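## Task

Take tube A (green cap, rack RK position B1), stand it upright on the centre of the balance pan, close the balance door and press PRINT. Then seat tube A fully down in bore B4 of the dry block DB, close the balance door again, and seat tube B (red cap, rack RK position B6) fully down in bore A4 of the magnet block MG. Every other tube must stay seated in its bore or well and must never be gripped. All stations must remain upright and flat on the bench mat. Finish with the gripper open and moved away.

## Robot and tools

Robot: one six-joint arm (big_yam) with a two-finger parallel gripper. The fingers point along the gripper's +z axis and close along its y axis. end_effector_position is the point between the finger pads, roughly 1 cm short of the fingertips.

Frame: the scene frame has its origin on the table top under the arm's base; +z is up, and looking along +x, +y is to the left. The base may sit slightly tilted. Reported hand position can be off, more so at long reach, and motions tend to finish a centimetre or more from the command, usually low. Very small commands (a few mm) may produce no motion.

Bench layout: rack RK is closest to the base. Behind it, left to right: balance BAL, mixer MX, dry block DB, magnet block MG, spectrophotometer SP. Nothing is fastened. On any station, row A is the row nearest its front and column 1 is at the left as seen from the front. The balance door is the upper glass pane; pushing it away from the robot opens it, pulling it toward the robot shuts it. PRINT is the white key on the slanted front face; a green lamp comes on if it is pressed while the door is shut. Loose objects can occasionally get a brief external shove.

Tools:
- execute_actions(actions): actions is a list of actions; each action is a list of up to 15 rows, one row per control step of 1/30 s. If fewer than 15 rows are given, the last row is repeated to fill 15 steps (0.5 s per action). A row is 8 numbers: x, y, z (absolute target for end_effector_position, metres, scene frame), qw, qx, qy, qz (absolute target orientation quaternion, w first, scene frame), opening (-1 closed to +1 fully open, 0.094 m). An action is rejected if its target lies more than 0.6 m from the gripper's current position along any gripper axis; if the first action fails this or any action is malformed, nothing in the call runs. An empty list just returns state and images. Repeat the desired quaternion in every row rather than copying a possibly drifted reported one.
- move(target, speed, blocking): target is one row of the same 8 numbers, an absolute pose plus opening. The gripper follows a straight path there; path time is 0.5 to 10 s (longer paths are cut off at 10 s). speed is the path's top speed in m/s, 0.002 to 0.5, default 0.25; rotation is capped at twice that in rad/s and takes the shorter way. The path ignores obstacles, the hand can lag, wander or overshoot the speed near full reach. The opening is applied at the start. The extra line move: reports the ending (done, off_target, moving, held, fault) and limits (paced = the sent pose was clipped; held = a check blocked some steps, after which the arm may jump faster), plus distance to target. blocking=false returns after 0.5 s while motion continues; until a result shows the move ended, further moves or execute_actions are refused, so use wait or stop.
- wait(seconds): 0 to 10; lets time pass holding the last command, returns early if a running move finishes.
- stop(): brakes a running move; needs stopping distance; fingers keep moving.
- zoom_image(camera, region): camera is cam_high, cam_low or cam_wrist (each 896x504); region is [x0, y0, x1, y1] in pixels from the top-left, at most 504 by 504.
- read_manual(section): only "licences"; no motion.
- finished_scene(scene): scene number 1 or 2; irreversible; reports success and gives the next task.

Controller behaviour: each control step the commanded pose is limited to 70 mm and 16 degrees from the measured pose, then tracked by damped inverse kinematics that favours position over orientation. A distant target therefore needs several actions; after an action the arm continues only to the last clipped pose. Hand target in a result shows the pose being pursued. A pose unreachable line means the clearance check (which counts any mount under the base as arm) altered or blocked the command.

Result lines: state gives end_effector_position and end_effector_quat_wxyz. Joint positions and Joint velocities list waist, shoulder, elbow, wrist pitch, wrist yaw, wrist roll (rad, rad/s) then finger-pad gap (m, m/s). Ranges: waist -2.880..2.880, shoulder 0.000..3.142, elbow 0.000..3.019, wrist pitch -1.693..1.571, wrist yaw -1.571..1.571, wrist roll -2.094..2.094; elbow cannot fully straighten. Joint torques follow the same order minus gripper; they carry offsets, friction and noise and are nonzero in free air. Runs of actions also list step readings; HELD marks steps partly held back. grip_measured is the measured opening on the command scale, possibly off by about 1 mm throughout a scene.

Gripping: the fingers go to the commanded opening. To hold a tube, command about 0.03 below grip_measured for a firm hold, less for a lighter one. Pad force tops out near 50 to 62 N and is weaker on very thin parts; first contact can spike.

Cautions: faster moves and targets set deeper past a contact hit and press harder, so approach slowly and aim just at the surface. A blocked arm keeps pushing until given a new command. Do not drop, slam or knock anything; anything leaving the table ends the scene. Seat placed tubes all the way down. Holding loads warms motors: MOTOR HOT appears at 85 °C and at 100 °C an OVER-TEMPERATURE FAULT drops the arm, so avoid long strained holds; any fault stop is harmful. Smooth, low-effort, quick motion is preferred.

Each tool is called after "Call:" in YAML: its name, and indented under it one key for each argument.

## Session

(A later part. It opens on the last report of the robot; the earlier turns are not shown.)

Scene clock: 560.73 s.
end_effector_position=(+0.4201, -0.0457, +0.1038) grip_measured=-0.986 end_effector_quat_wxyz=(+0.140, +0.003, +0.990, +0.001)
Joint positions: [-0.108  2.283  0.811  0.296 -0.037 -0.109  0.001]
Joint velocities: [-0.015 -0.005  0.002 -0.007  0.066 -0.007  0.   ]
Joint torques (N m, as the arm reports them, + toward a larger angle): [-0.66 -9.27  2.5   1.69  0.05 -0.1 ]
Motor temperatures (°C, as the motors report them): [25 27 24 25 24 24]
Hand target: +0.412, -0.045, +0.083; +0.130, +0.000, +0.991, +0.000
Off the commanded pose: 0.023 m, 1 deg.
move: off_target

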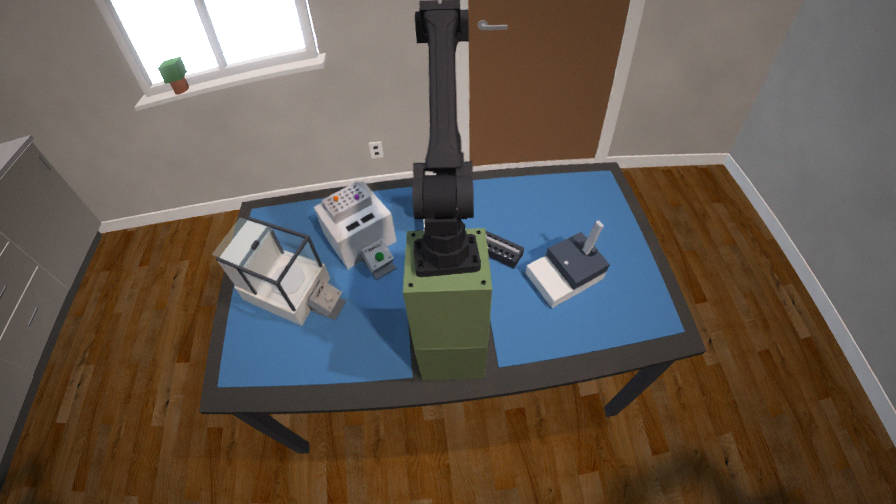

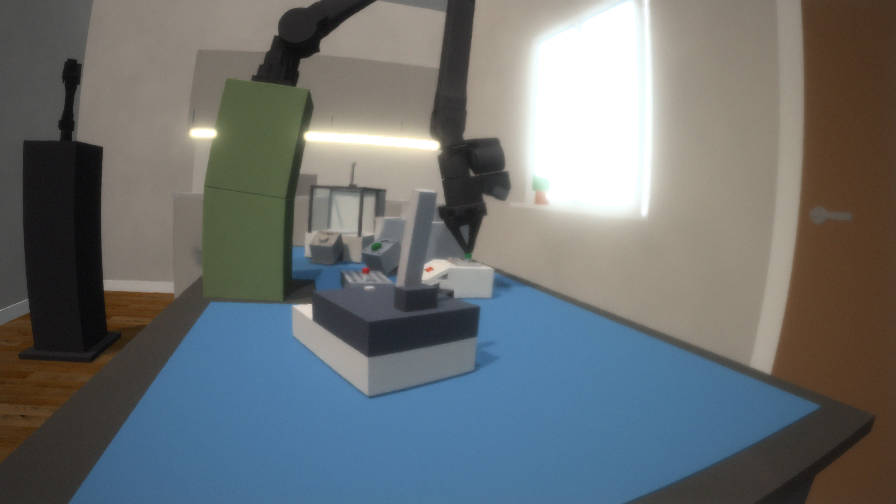

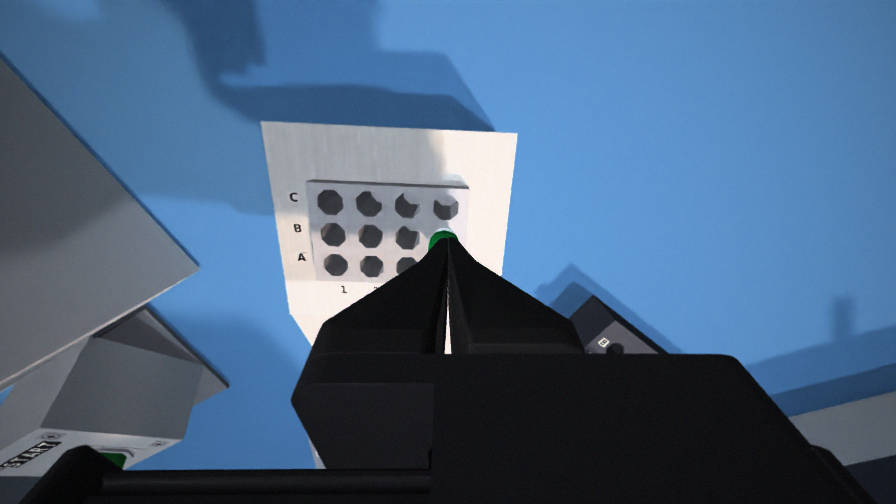

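Call:
execute_actions:
  actions:
    - [[0.413,-0.045,0.080,0.1305,0,0.9914,0,-1],[0.413,-0.045,0.078,0.1305,0,0.9914,0,-1],[0.413,-0.045,0.076,0.1305,0,0.9914,0,-1],[0.413,-0.045,0.074,0.1305,0,0.9914,0,-1],[0.413,-0.045,0.072,0.1305,0,0.9914,0,-1],[0.413,-0.045,0.070,0.1305,0,0.9914,0,-1]]

Call:
move:
  target: [0.41,-0.03,0.28,0.05,0.1,0.9937,0,-0.3]
  speed: 0.15

Call:
move:
  target: [0.252,0.533,0.26,0,0.225,0.974,0,-0.3]
  speed: 0.25

Call:
move:
  target: [0.254,0.529,0.219,0,0.225,0.974,0,-0.3]
  speed: 0.04

Scene clock: 571.77 s.
end_effector_position=(+0.4208, -0.0459, +0.1031) grip_measured=-0.987 end_effector_quat_wxyz=(+0.142, +0.003, +0.990, +0.000)
Joint positions: [-0.108  2.287  0.811  0.306 -0.037 -0.109  0.001]
Joint velocities: [ 0.015 -0.005 -0.012  0.007 -0.051  0.022 -0.   ]
Joint torques (N m, as the arm reports them, + toward a larger angle): [-0.67 -7.2   3.73  2.12  0.03 -0.09]
Motor temperatures (°C, as the motors report them): [25 27 24 25 24 24]
Hand target: +0.411, -0.045, +0.073; +0.130, +0.000, +0.991, +0.000
Off the commanded pose: 0.034 m, 1 deg.
Step readings (end_effector_position):
0: (+0.4201, -0.0457, +0.1038)
1: (+0.4201, -0.0457, +0.1037)
2: (+0.4202, -0.0457, +0.1035)
4: (+0.4204, -0.0457, +0.1033)
8: (+0.4208, -0.0459, +0.1031)
15: end_effector_position above

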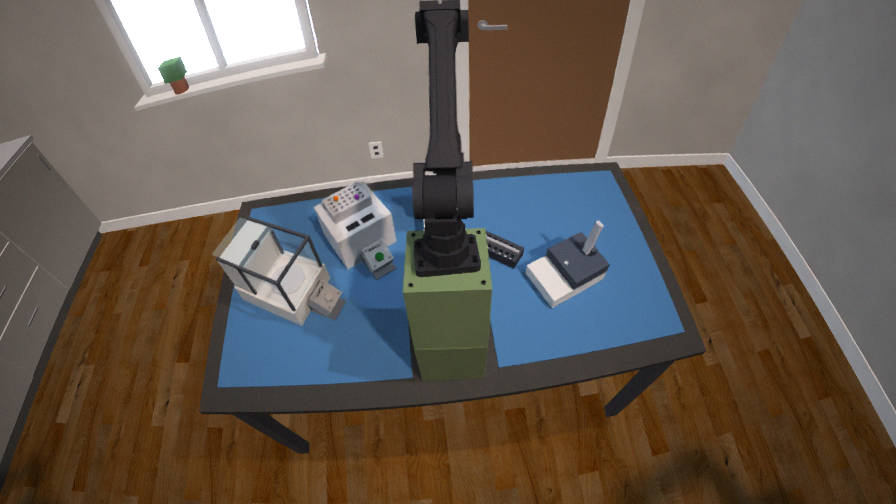

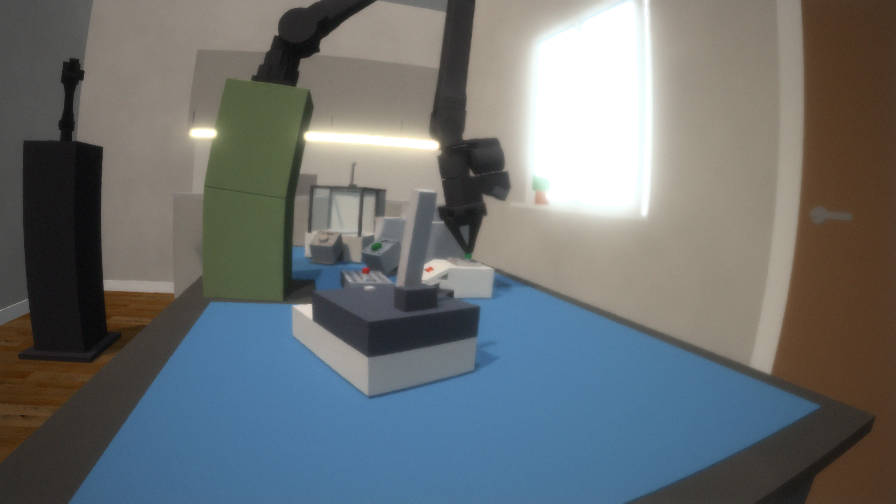

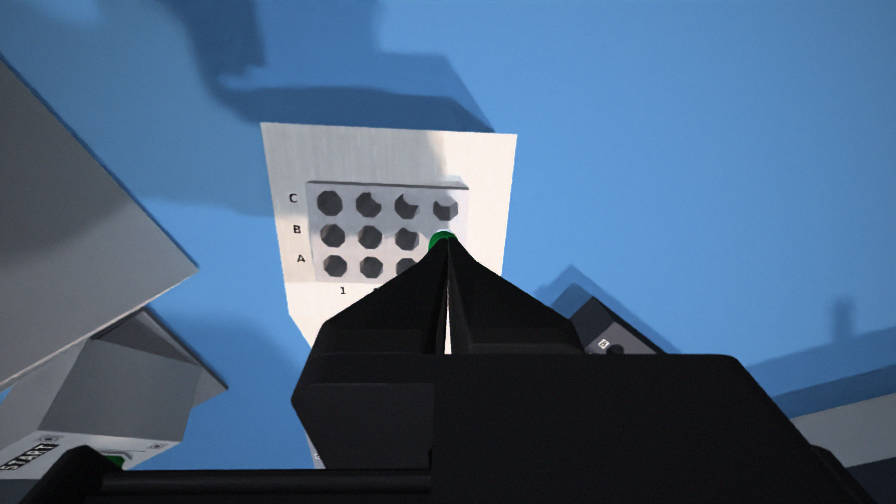

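Scene clock: 573.40 s.
end_effector_position=(+0.4027, -0.0318, +0.2766) grip_measured=-0.302 end_effector_quat_wxyz=(+0.047, +0.096, +0.994, +0.002)
Joint positions: [-0.066  1.735  0.754 -0.379 -0.001  0.114  0.033]
Joint velocities: [-0.015 -0.015 -0.012 -0.002 -0.066 -0.037  0.001]
Joint torques (N m, as the arm reports them, + toward a larger angle): [ -0.07 -12.22   6.16  -0.17   0.12   0.09]
Motor temperatures (°C, as the motors report them): [25 27 24 25 24 24]
Hand target: +0.409, -0.029, +0.280; +0.050, +0.100, +0.994, +0.001
Off the commanded pose: 0.008 m, 1 deg.
move: done

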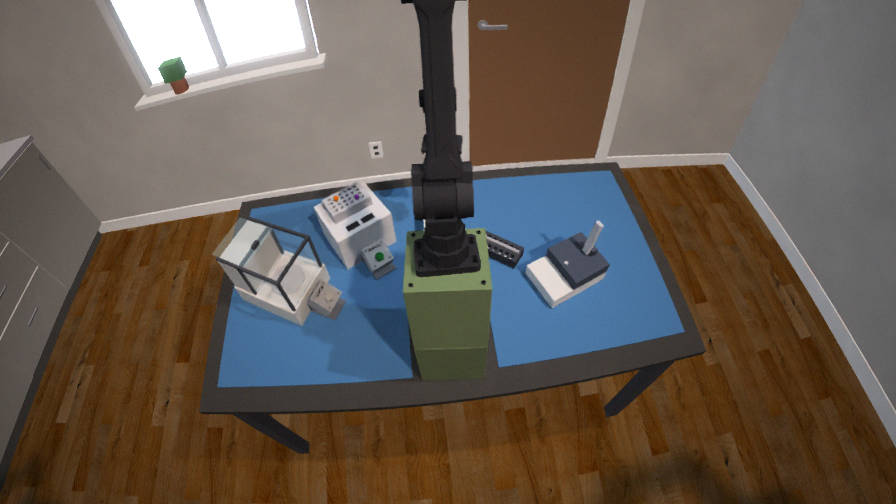

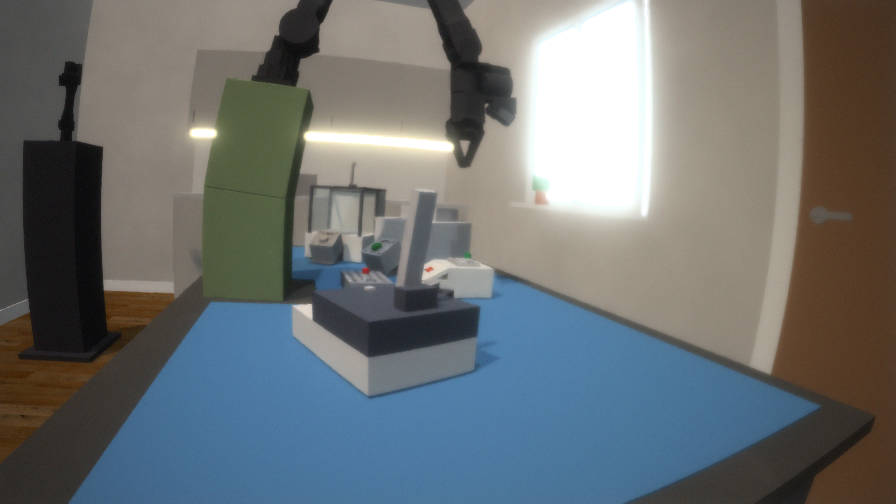

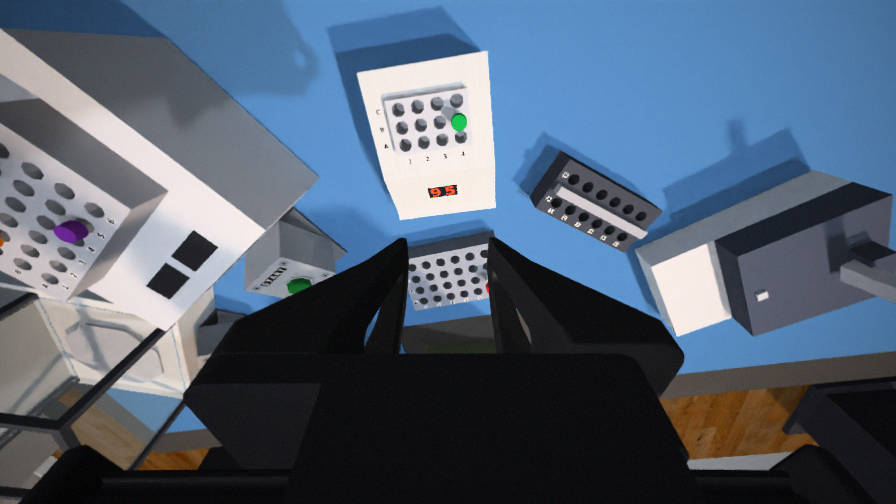

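Scene clock: 576.30 s.
end_effector_position=(+0.2469, +0.5332, +0.2742) grip_measured=-0.302 end_effector_quat_wxyz=(-0.003, +0.215, +0.976, +0.012)
Joint positions: [ 1.16   2.166  1.443 -0.788  0.099  1.577  0.033]
Joint velocities: [-0.015 -0.005  0.012 -0.007 -0.007  0.051 -0.   ]
Joint torques (N m, as the arm reports them, + toward a larger angle): [  1.16 -15.91  10.37  -0.43  -0.04   0.08]
Motor temperatures (°C, as the motors report them): [25 27 24 25 24 24]
Hand target: +0.251, +0.537, +0.261; -0.006, +0.226, +0.974, +0.004
Off the commanded pose: 0.015 m, 2 deg.
move: off_target

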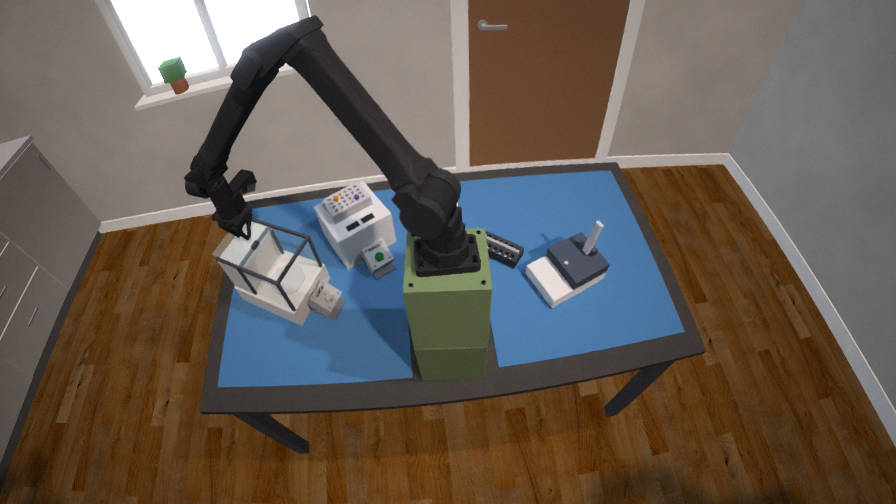

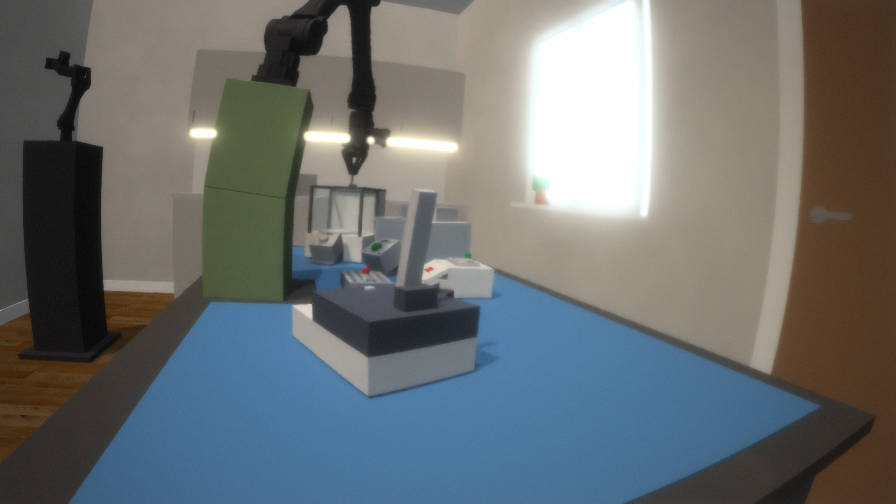

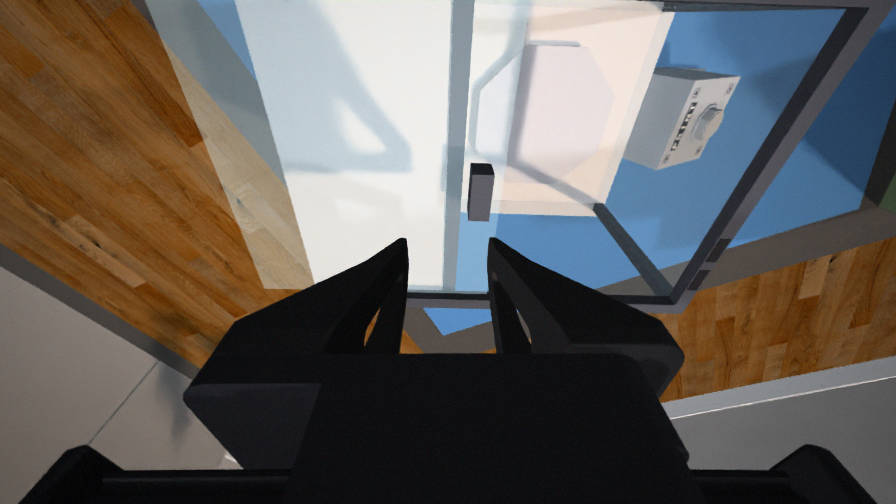

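Scene clock: 577.93 s.
end_effector_position=(+0.2474, +0.5297, +0.2425) grip_measured=-0.302 end_effector_quat_wxyz=(-0.001, +0.218, +0.976, +0.007)
Joint positions: [ 1.153  2.223  1.443 -0.74   0.105  1.577  0.033]
Joint velocities: [-0.015 -0.015 -0.012  0.002  0.051 -0.051 -0.   ]
Joint torques (N m, as the arm reports them, + toward a larger angle): [  0.44 -15.03   9.09   0.79   0.22  -0.03]
Motor temperatures (°C, as the motors report them): [25 27 24 25 24 24]
Hand target: +0.254, +0.528, +0.220; +0.000, +0.225, +0.974, +0.000
Off the commanded pose: 0.024 m, 1 deg.
move: off_target

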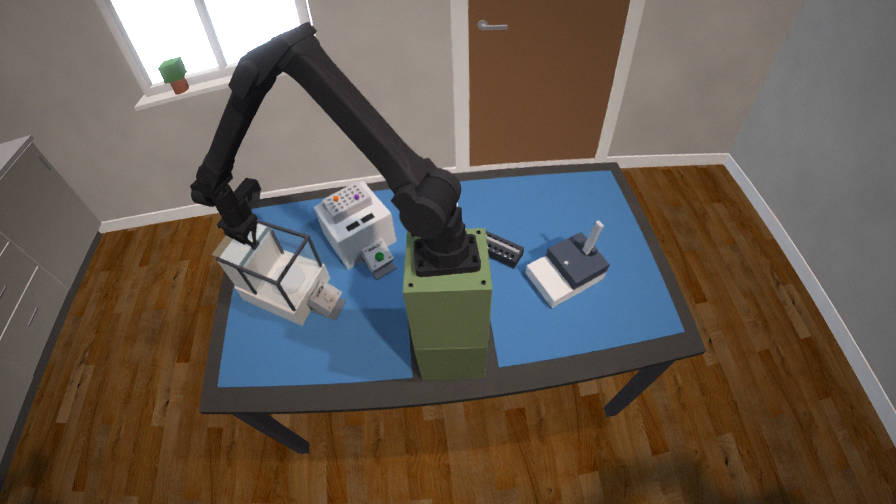

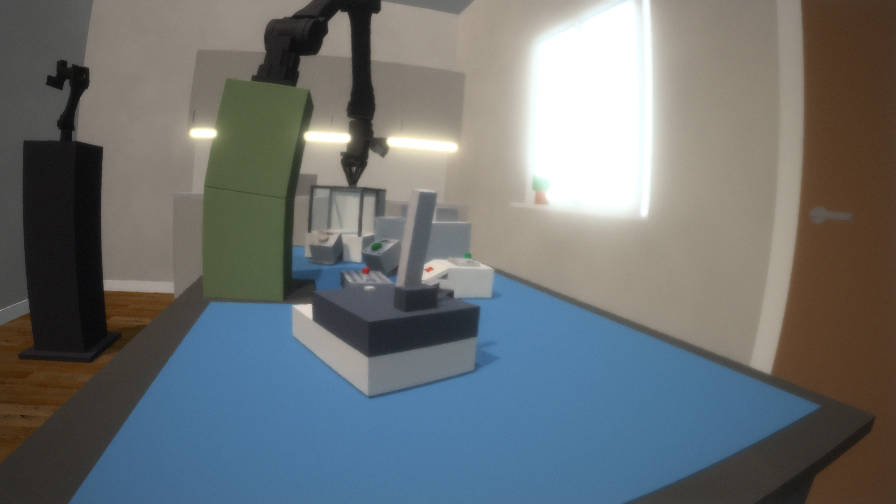

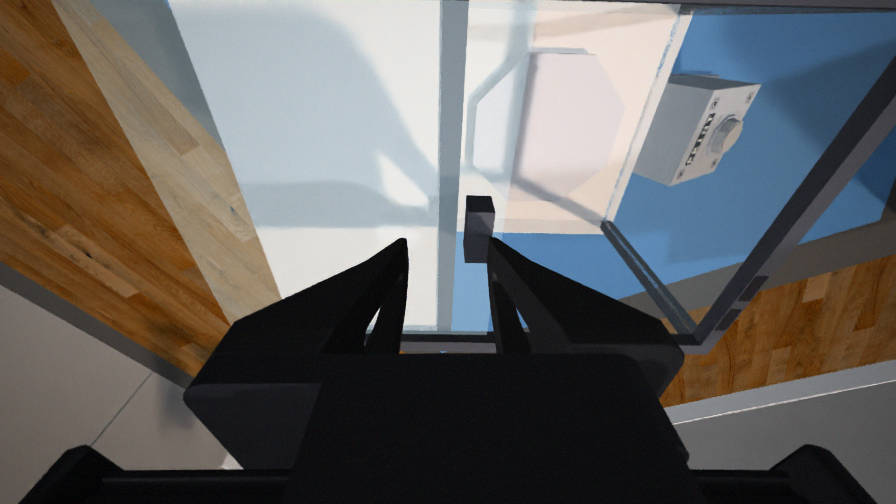

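Finger resting on knob edge; open wider.

Call:
execute_actions:
  actions:
    - [[0.254,0.529,0.222,0,0.225,0.974,0,-0.25],[0.254,0.529,0.222,0,0.225,0.974,0,-0.2],[0.254,0.529,0.222,0,0.225,0.974,0,-0.15],[0.254,0.529,0.221,0,0.225,0.974,0,-0.15],[0.254,0.529,0.22,0,0.225,0.974,0,-0.15],[0.254,0.529,0.219,0,0.225,0.974,0,-0.15],[0.254,0.529,0.218,0,0.225,0.974,0,-0.15],[0.254,0.529,0.217,0,0.225,0.974,0,-0.15]]

Scene clock: 584.13 s.
end_effector_position=(+0.2487, +0.5324, +0.2429) grip_measured=-0.152 end_effector_quat_wxyz=(-0.000, +0.219, +0.976, +0.012)
Joint positions: [ 1.153  2.223  1.445 -0.731  0.105  1.577  0.04 ]
Joint velocities: [-0.005 -0.005 -0.017 -0.002 -0.095 -0.037 -0.   ]
Joint torques (N m, as the arm reports them, + toward a larger angle): [  0.42 -14.95   8.81   0.59   0.21  -0.03]
Motor temperatures (°C, as the motors report them): [25 27 25 25 24 24]
Hand target: +0.253, +0.528, +0.218; -0.000, +0.225, +0.974, +0.000
Off the commanded pose: 0.027 m, 2 deg.
Step readings (end_effector_position):
0: (+0.2474, +0.5297, +0.2425)
1: (+0.2475, +0.5299, +0.2425)
2: (+0.2480, +0.5309, +0.2428)
4: (+0.2485, +0.5320, +0.2429)
8: (+0.2487, +0.5324, +0.2429)
15: end_effector_position above

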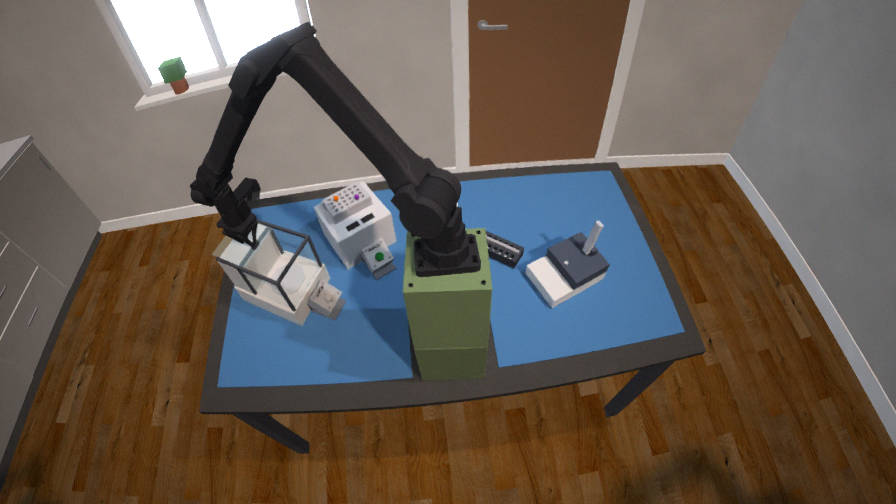

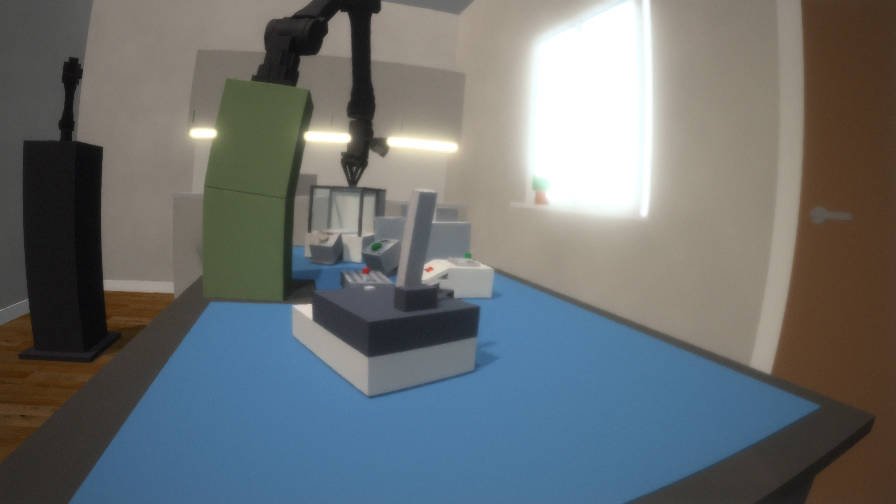

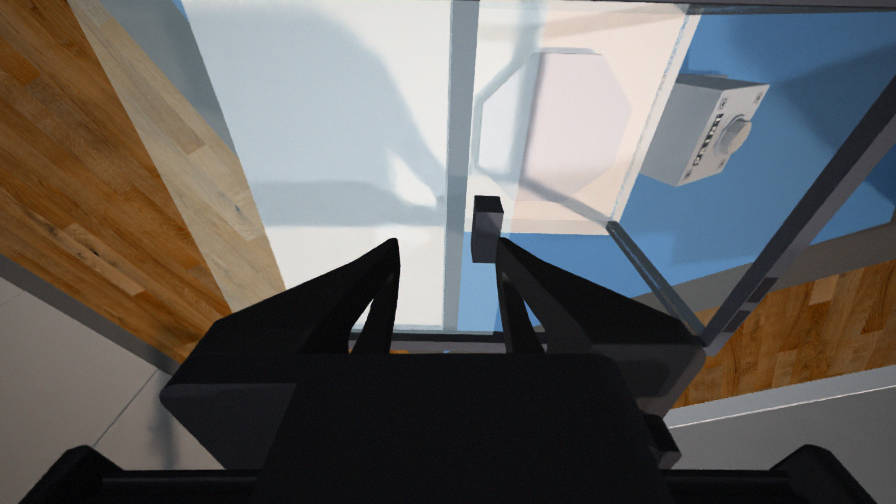

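Call:
move:
  target: [0.241,0.509,0.236,0,0.225,0.974,0,-0.15]
  speed: 0.04

Scene clock: 588.33 s.
end_effector_position=(+0.2361, +0.5084, +0.2297) grip_measured=-0.152 end_effector_quat_wxyz=(-0.004, +0.217, +0.976, -0.008)
Joint positions: [ 1.153  2.219  1.385 -0.715  0.106  1.577  0.04 ]
Joint velocities: [ 0.005 -0.005 -0.007 -0.017 -0.037  0.066  0.001]
Joint torques (N m, as the arm reports them, + toward a larger angle): [  1.03 -19.49   5.82   0.38   0.19   0.06]
Motor temperatures (°C, as the motors report them): [25 27 25 25 24 24]
Hand target: +0.241, +0.509, +0.236; -0.000, +0.225, +0.974, -0.000
Off the commanded pose: 0.008 m, 1 deg.
move: done

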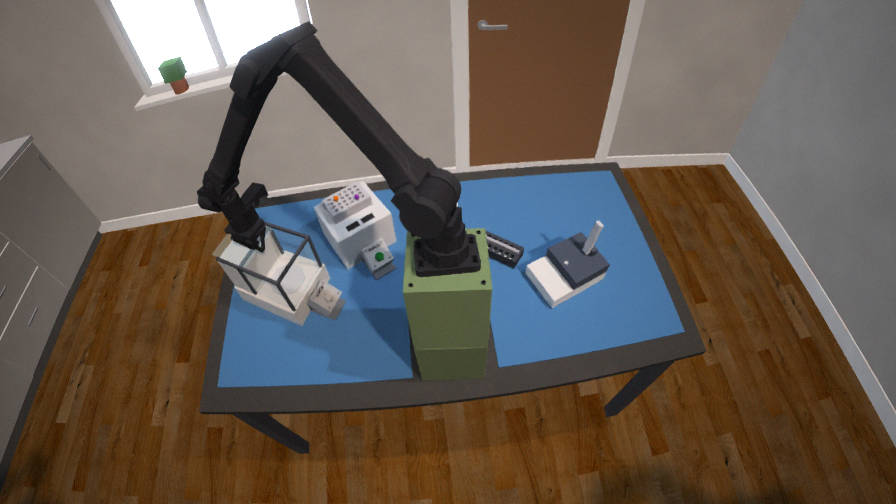

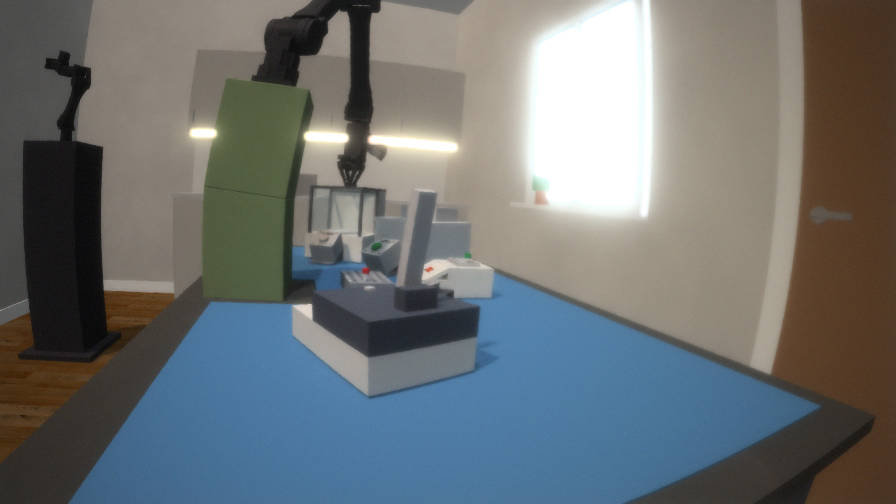

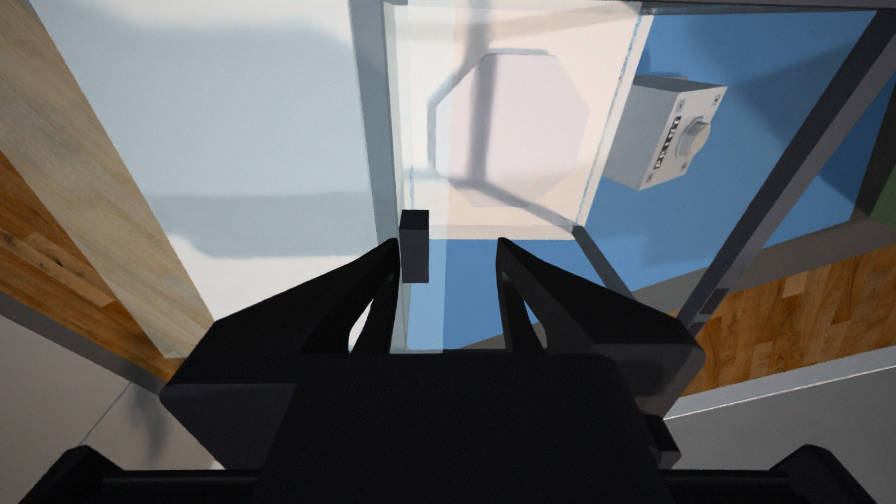

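Call:
execute_actions:
  actions:
    - [[0.241,0.509,0.237,0,0.225,0.974,0,-0.2],[0.241,0.509,0.237,0,0.225,0.974,0,-0.26],[0.241,0.509,0.237,0,0.225,0.974,0,-0.32],[0.241,0.509,0.237,0,0.225,0.974,0,-0.38],[0.241,0.509,0.237,0,0.225,0.974,0,-0.44],[0.241,0.509,0.237,0,0.225,0.974,0,-0.5],[0.24,0.507,0.237,0,0.225,0.974,0,-0.55],[0.239,0.505,0.237,0,0.225,0.974,0,-0.6],[0.2375,0.502,0.237,0,0.225,0.974,0,-0.6],[0.236,0.499,0.237,0,0.225,0.974,0,-0.6],[0.2345,0.496,0.237,0,0.225,0.974,0,-0.6],[0.233,0.493,0.237,0,0.225,0.974,0,-0.6],[0.2315,0.49,0.237,0,0.225,0.974,0,-0.6],[0.23,0.487,0.237,0,0.225,0.974,0,-0.6],[0.2285,0.484,0.237,0,0.225,0.974,0,-0.6]]
    - [[0.227,0.481,0.237,0,0.225,0.974,0,-0.6],[0.2255,0.478,0.237,0,0.225,0.974,0,-0.6],[0.224,0.475,0.237,0,0.225,0.974,0,-0.6],[0.2225,0.472,0.237,0,0.225,0.974,0,-0.6],[0.221,0.469,0.237,0,0.225,0.974,0,-0.6],[0.2195,0.466,0.237,0,0.225,0.974,0,-0.6],[0.218,0.463,0.237,0,0.225,0.974,0,-0.6],[0.2165,0.46,0.237,0,0.225,0.974,0,-0.6],[0.215,0.457,0.237,0,0.225,0.974,0,-0.6],[0.2135,0.454,0.237,0,0.225,0.974,0,-0.6],[0.212,0.451,0.237,0,0.225,0.974,0,-0.6],[0.2105,0.448,0.237,0,0.225,0.974,0,-0.6],[0.209,0.445,0.237,0,0.225,0.974,0,-0.6],[0.2075,0.442,0.237,0,0.225,0.974,0,-0.6],[0.206,0.439,0.237,0,0.225,0.974,0,-0.6]]
    - [[0.2045,0.436,0.237,0,0.225,0.974,0,-0.6],[0.203,0.433,0.237,0,0.225,0.974,0,-0.6],[0.2015,0.43,0.237,0,0.225,0.974,0,-0.6],[0.2,0.427,0.237,0,0.225,0.974,0,-0.6],[0.1985,0.424,0.237,0,0.225,0.974,0,-0.6],[0.197,0.421,0.237,0,0.225,0.974,0,-0.6],[0.196,0.419,0.237,0,0.225,0.974,0,-0.6],[0.195,0.417,0.237,0,0.225,0.974,0,-0.6],[0.194,0.415,0.237,0,0.225,0.974,0,-0.6],[0.193,0.413,0.237,0,0.225,0.974,0,-0.6],[0.1925,0.412,0.237,0,0.225,0.974,0,-0.6],[0.192,0.411,0.237,0,0.225,0.974,0,-0.6],[0.1915,0.41,0.237,0,0.225,0.974,0,-0.6],[0.191,0.409,0.237,0,0.225,0.974,0,-0.6],[0.1905,0.408,0.237,0,0.225,0.974,0,-0.6]]
    - [[0.19,0.407,0.237,0,0.225,0.974,0,-0.6],[0.1895,0.406,0.237,0,0.225,0.974,0,-0.6],[0.189,0.405,0.237,0,0.225,0.974,0,-0.6],[0.1885,0.404,0.237,0,0.225,0.974,0,-0.6],[0.188,0.403,0.237,0,0.225,0.974,0,-0.6],[0.1875,0.402,0.237,0,0.225,0.974,0,-0.6],[0.187,0.401,0.237,0,0.225,0.974,0,-0.6],[0.1865,0.4,0.237,0,0.225,0.974,0,-0.6],[0.186,0.399,0.237,0,0.225,0.974,0,-0.6],[0.1855,0.398,0.237,0,0.225,0.974,0,-0.6],[0.185,0.397,0.237,0,0.225,0.974,0,-0.6],[0.1845,0.396,0.237,0,0.225,0.974,0,-0.6]]

Scene clock: 613.33 s.
end_effector_position=(+0.1888, +0.4053, +0.2327) grip_measured=-0.598 end_effector_quat_wxyz=(-0.001, +0.221, +0.975, +0.006)
Joint positions: [ 1.153  2.034  0.979 -0.465  0.106  1.581  0.019]
Joint velocities: [-0.005 -0.015 -0.012  0.007 -0.051  0.022  0.   ]
Joint torques (N m, as the arm reports them, + toward a larger angle): [  1.31 -15.61   2.88  -0.33   0.21   0.07]
Motor temperatures (°C, as the motors report them): [25 29 25 25 24 24]
Hand target: +0.184, +0.396, +0.237; -0.000, +0.225, +0.974, +0.000
Off the commanded pose: 0.011 m, 1 deg.
Step readings (end_effector_position; steps 1 to 15: 1st action; 16 to 30: 2nd action; 31 to 45: 3rd action; 46 to 60: 4th action):
0: (+0.2361, +0.5084, +0.2297)
1: (+0.2362, +0.5084, +0.2297)
2: (+0.2362, +0.5084, +0.2297)
4: (+0.2368, +0.5097, +0.2297)
8: (+0.2380, +0.5123, +0.2295)
15: (+0.2309, +0.4974, +0.2291)
16: (+0.2294, +0.4941, +0.2294)
17: (+0.2279, +0.4907, +0.2295)
19: (+0.2252, +0.4848, +0.2298)
23: (+0.2198, +0.4730, +0.2302)
30: (+0.2105, +0.4526, +0.2309)
31: (+0.2091, +0.4497, +0.2310)
32: (+0.2077, +0.4466, +0.2311)
34: (+0.2050, +0.4406, +0.2313)
38: (+0.1997, +0.4291, +0.2317)
45: (+0.1945, +0.4177, +0.2319)
46: (+0.1942, +0.4170, +0.2320)
47: (+0.1938, +0.4163, +0.2321)
49: (+0.1930, +0.4144, +0.2322)
53: (+0.1913, +0.4106, +0.2325)
60: end_effector_position above

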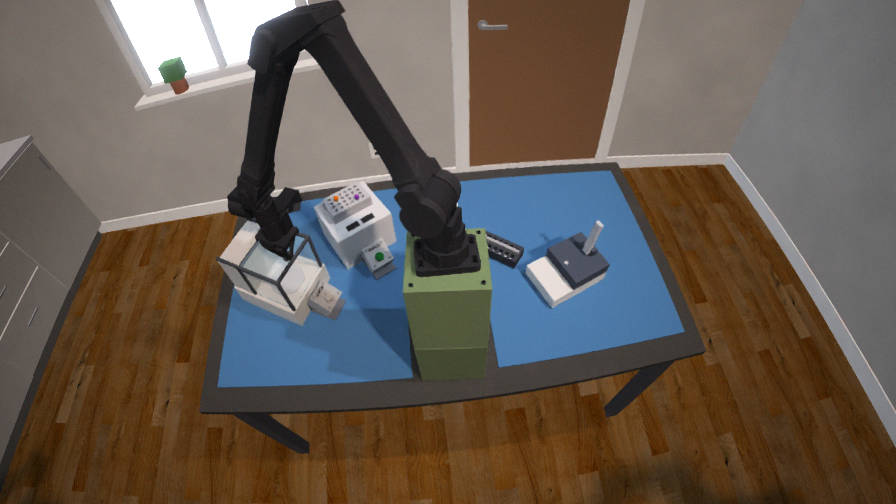

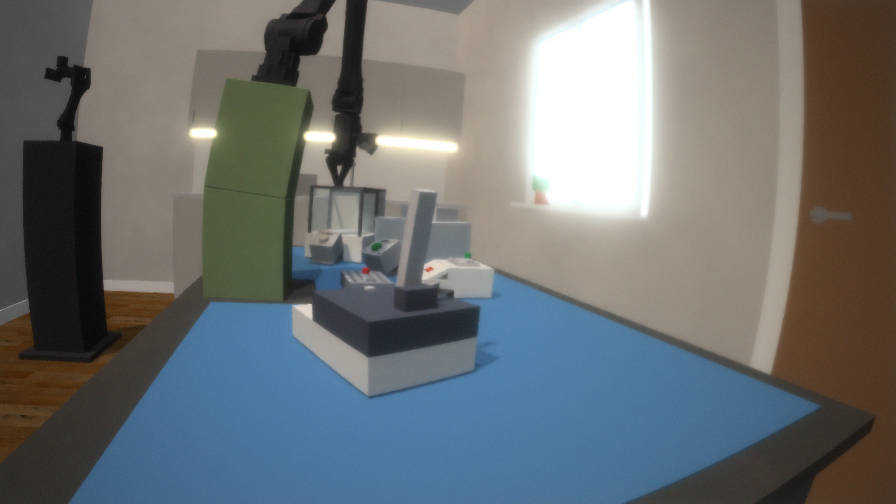

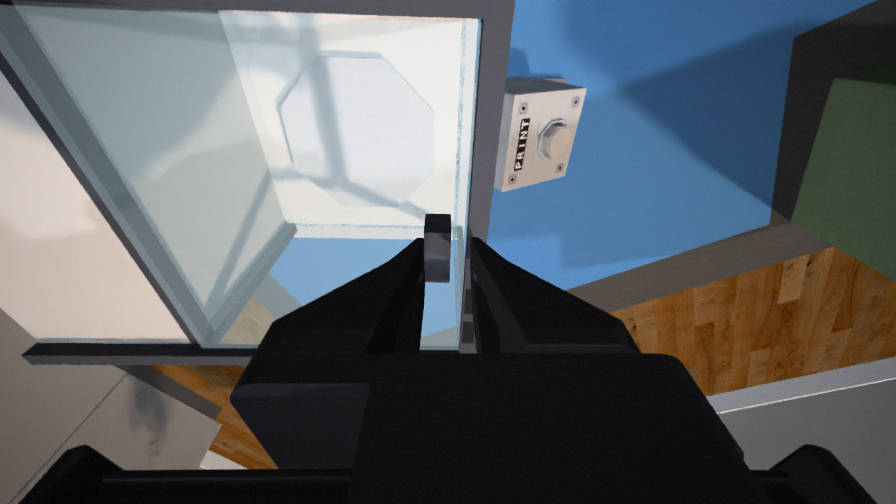

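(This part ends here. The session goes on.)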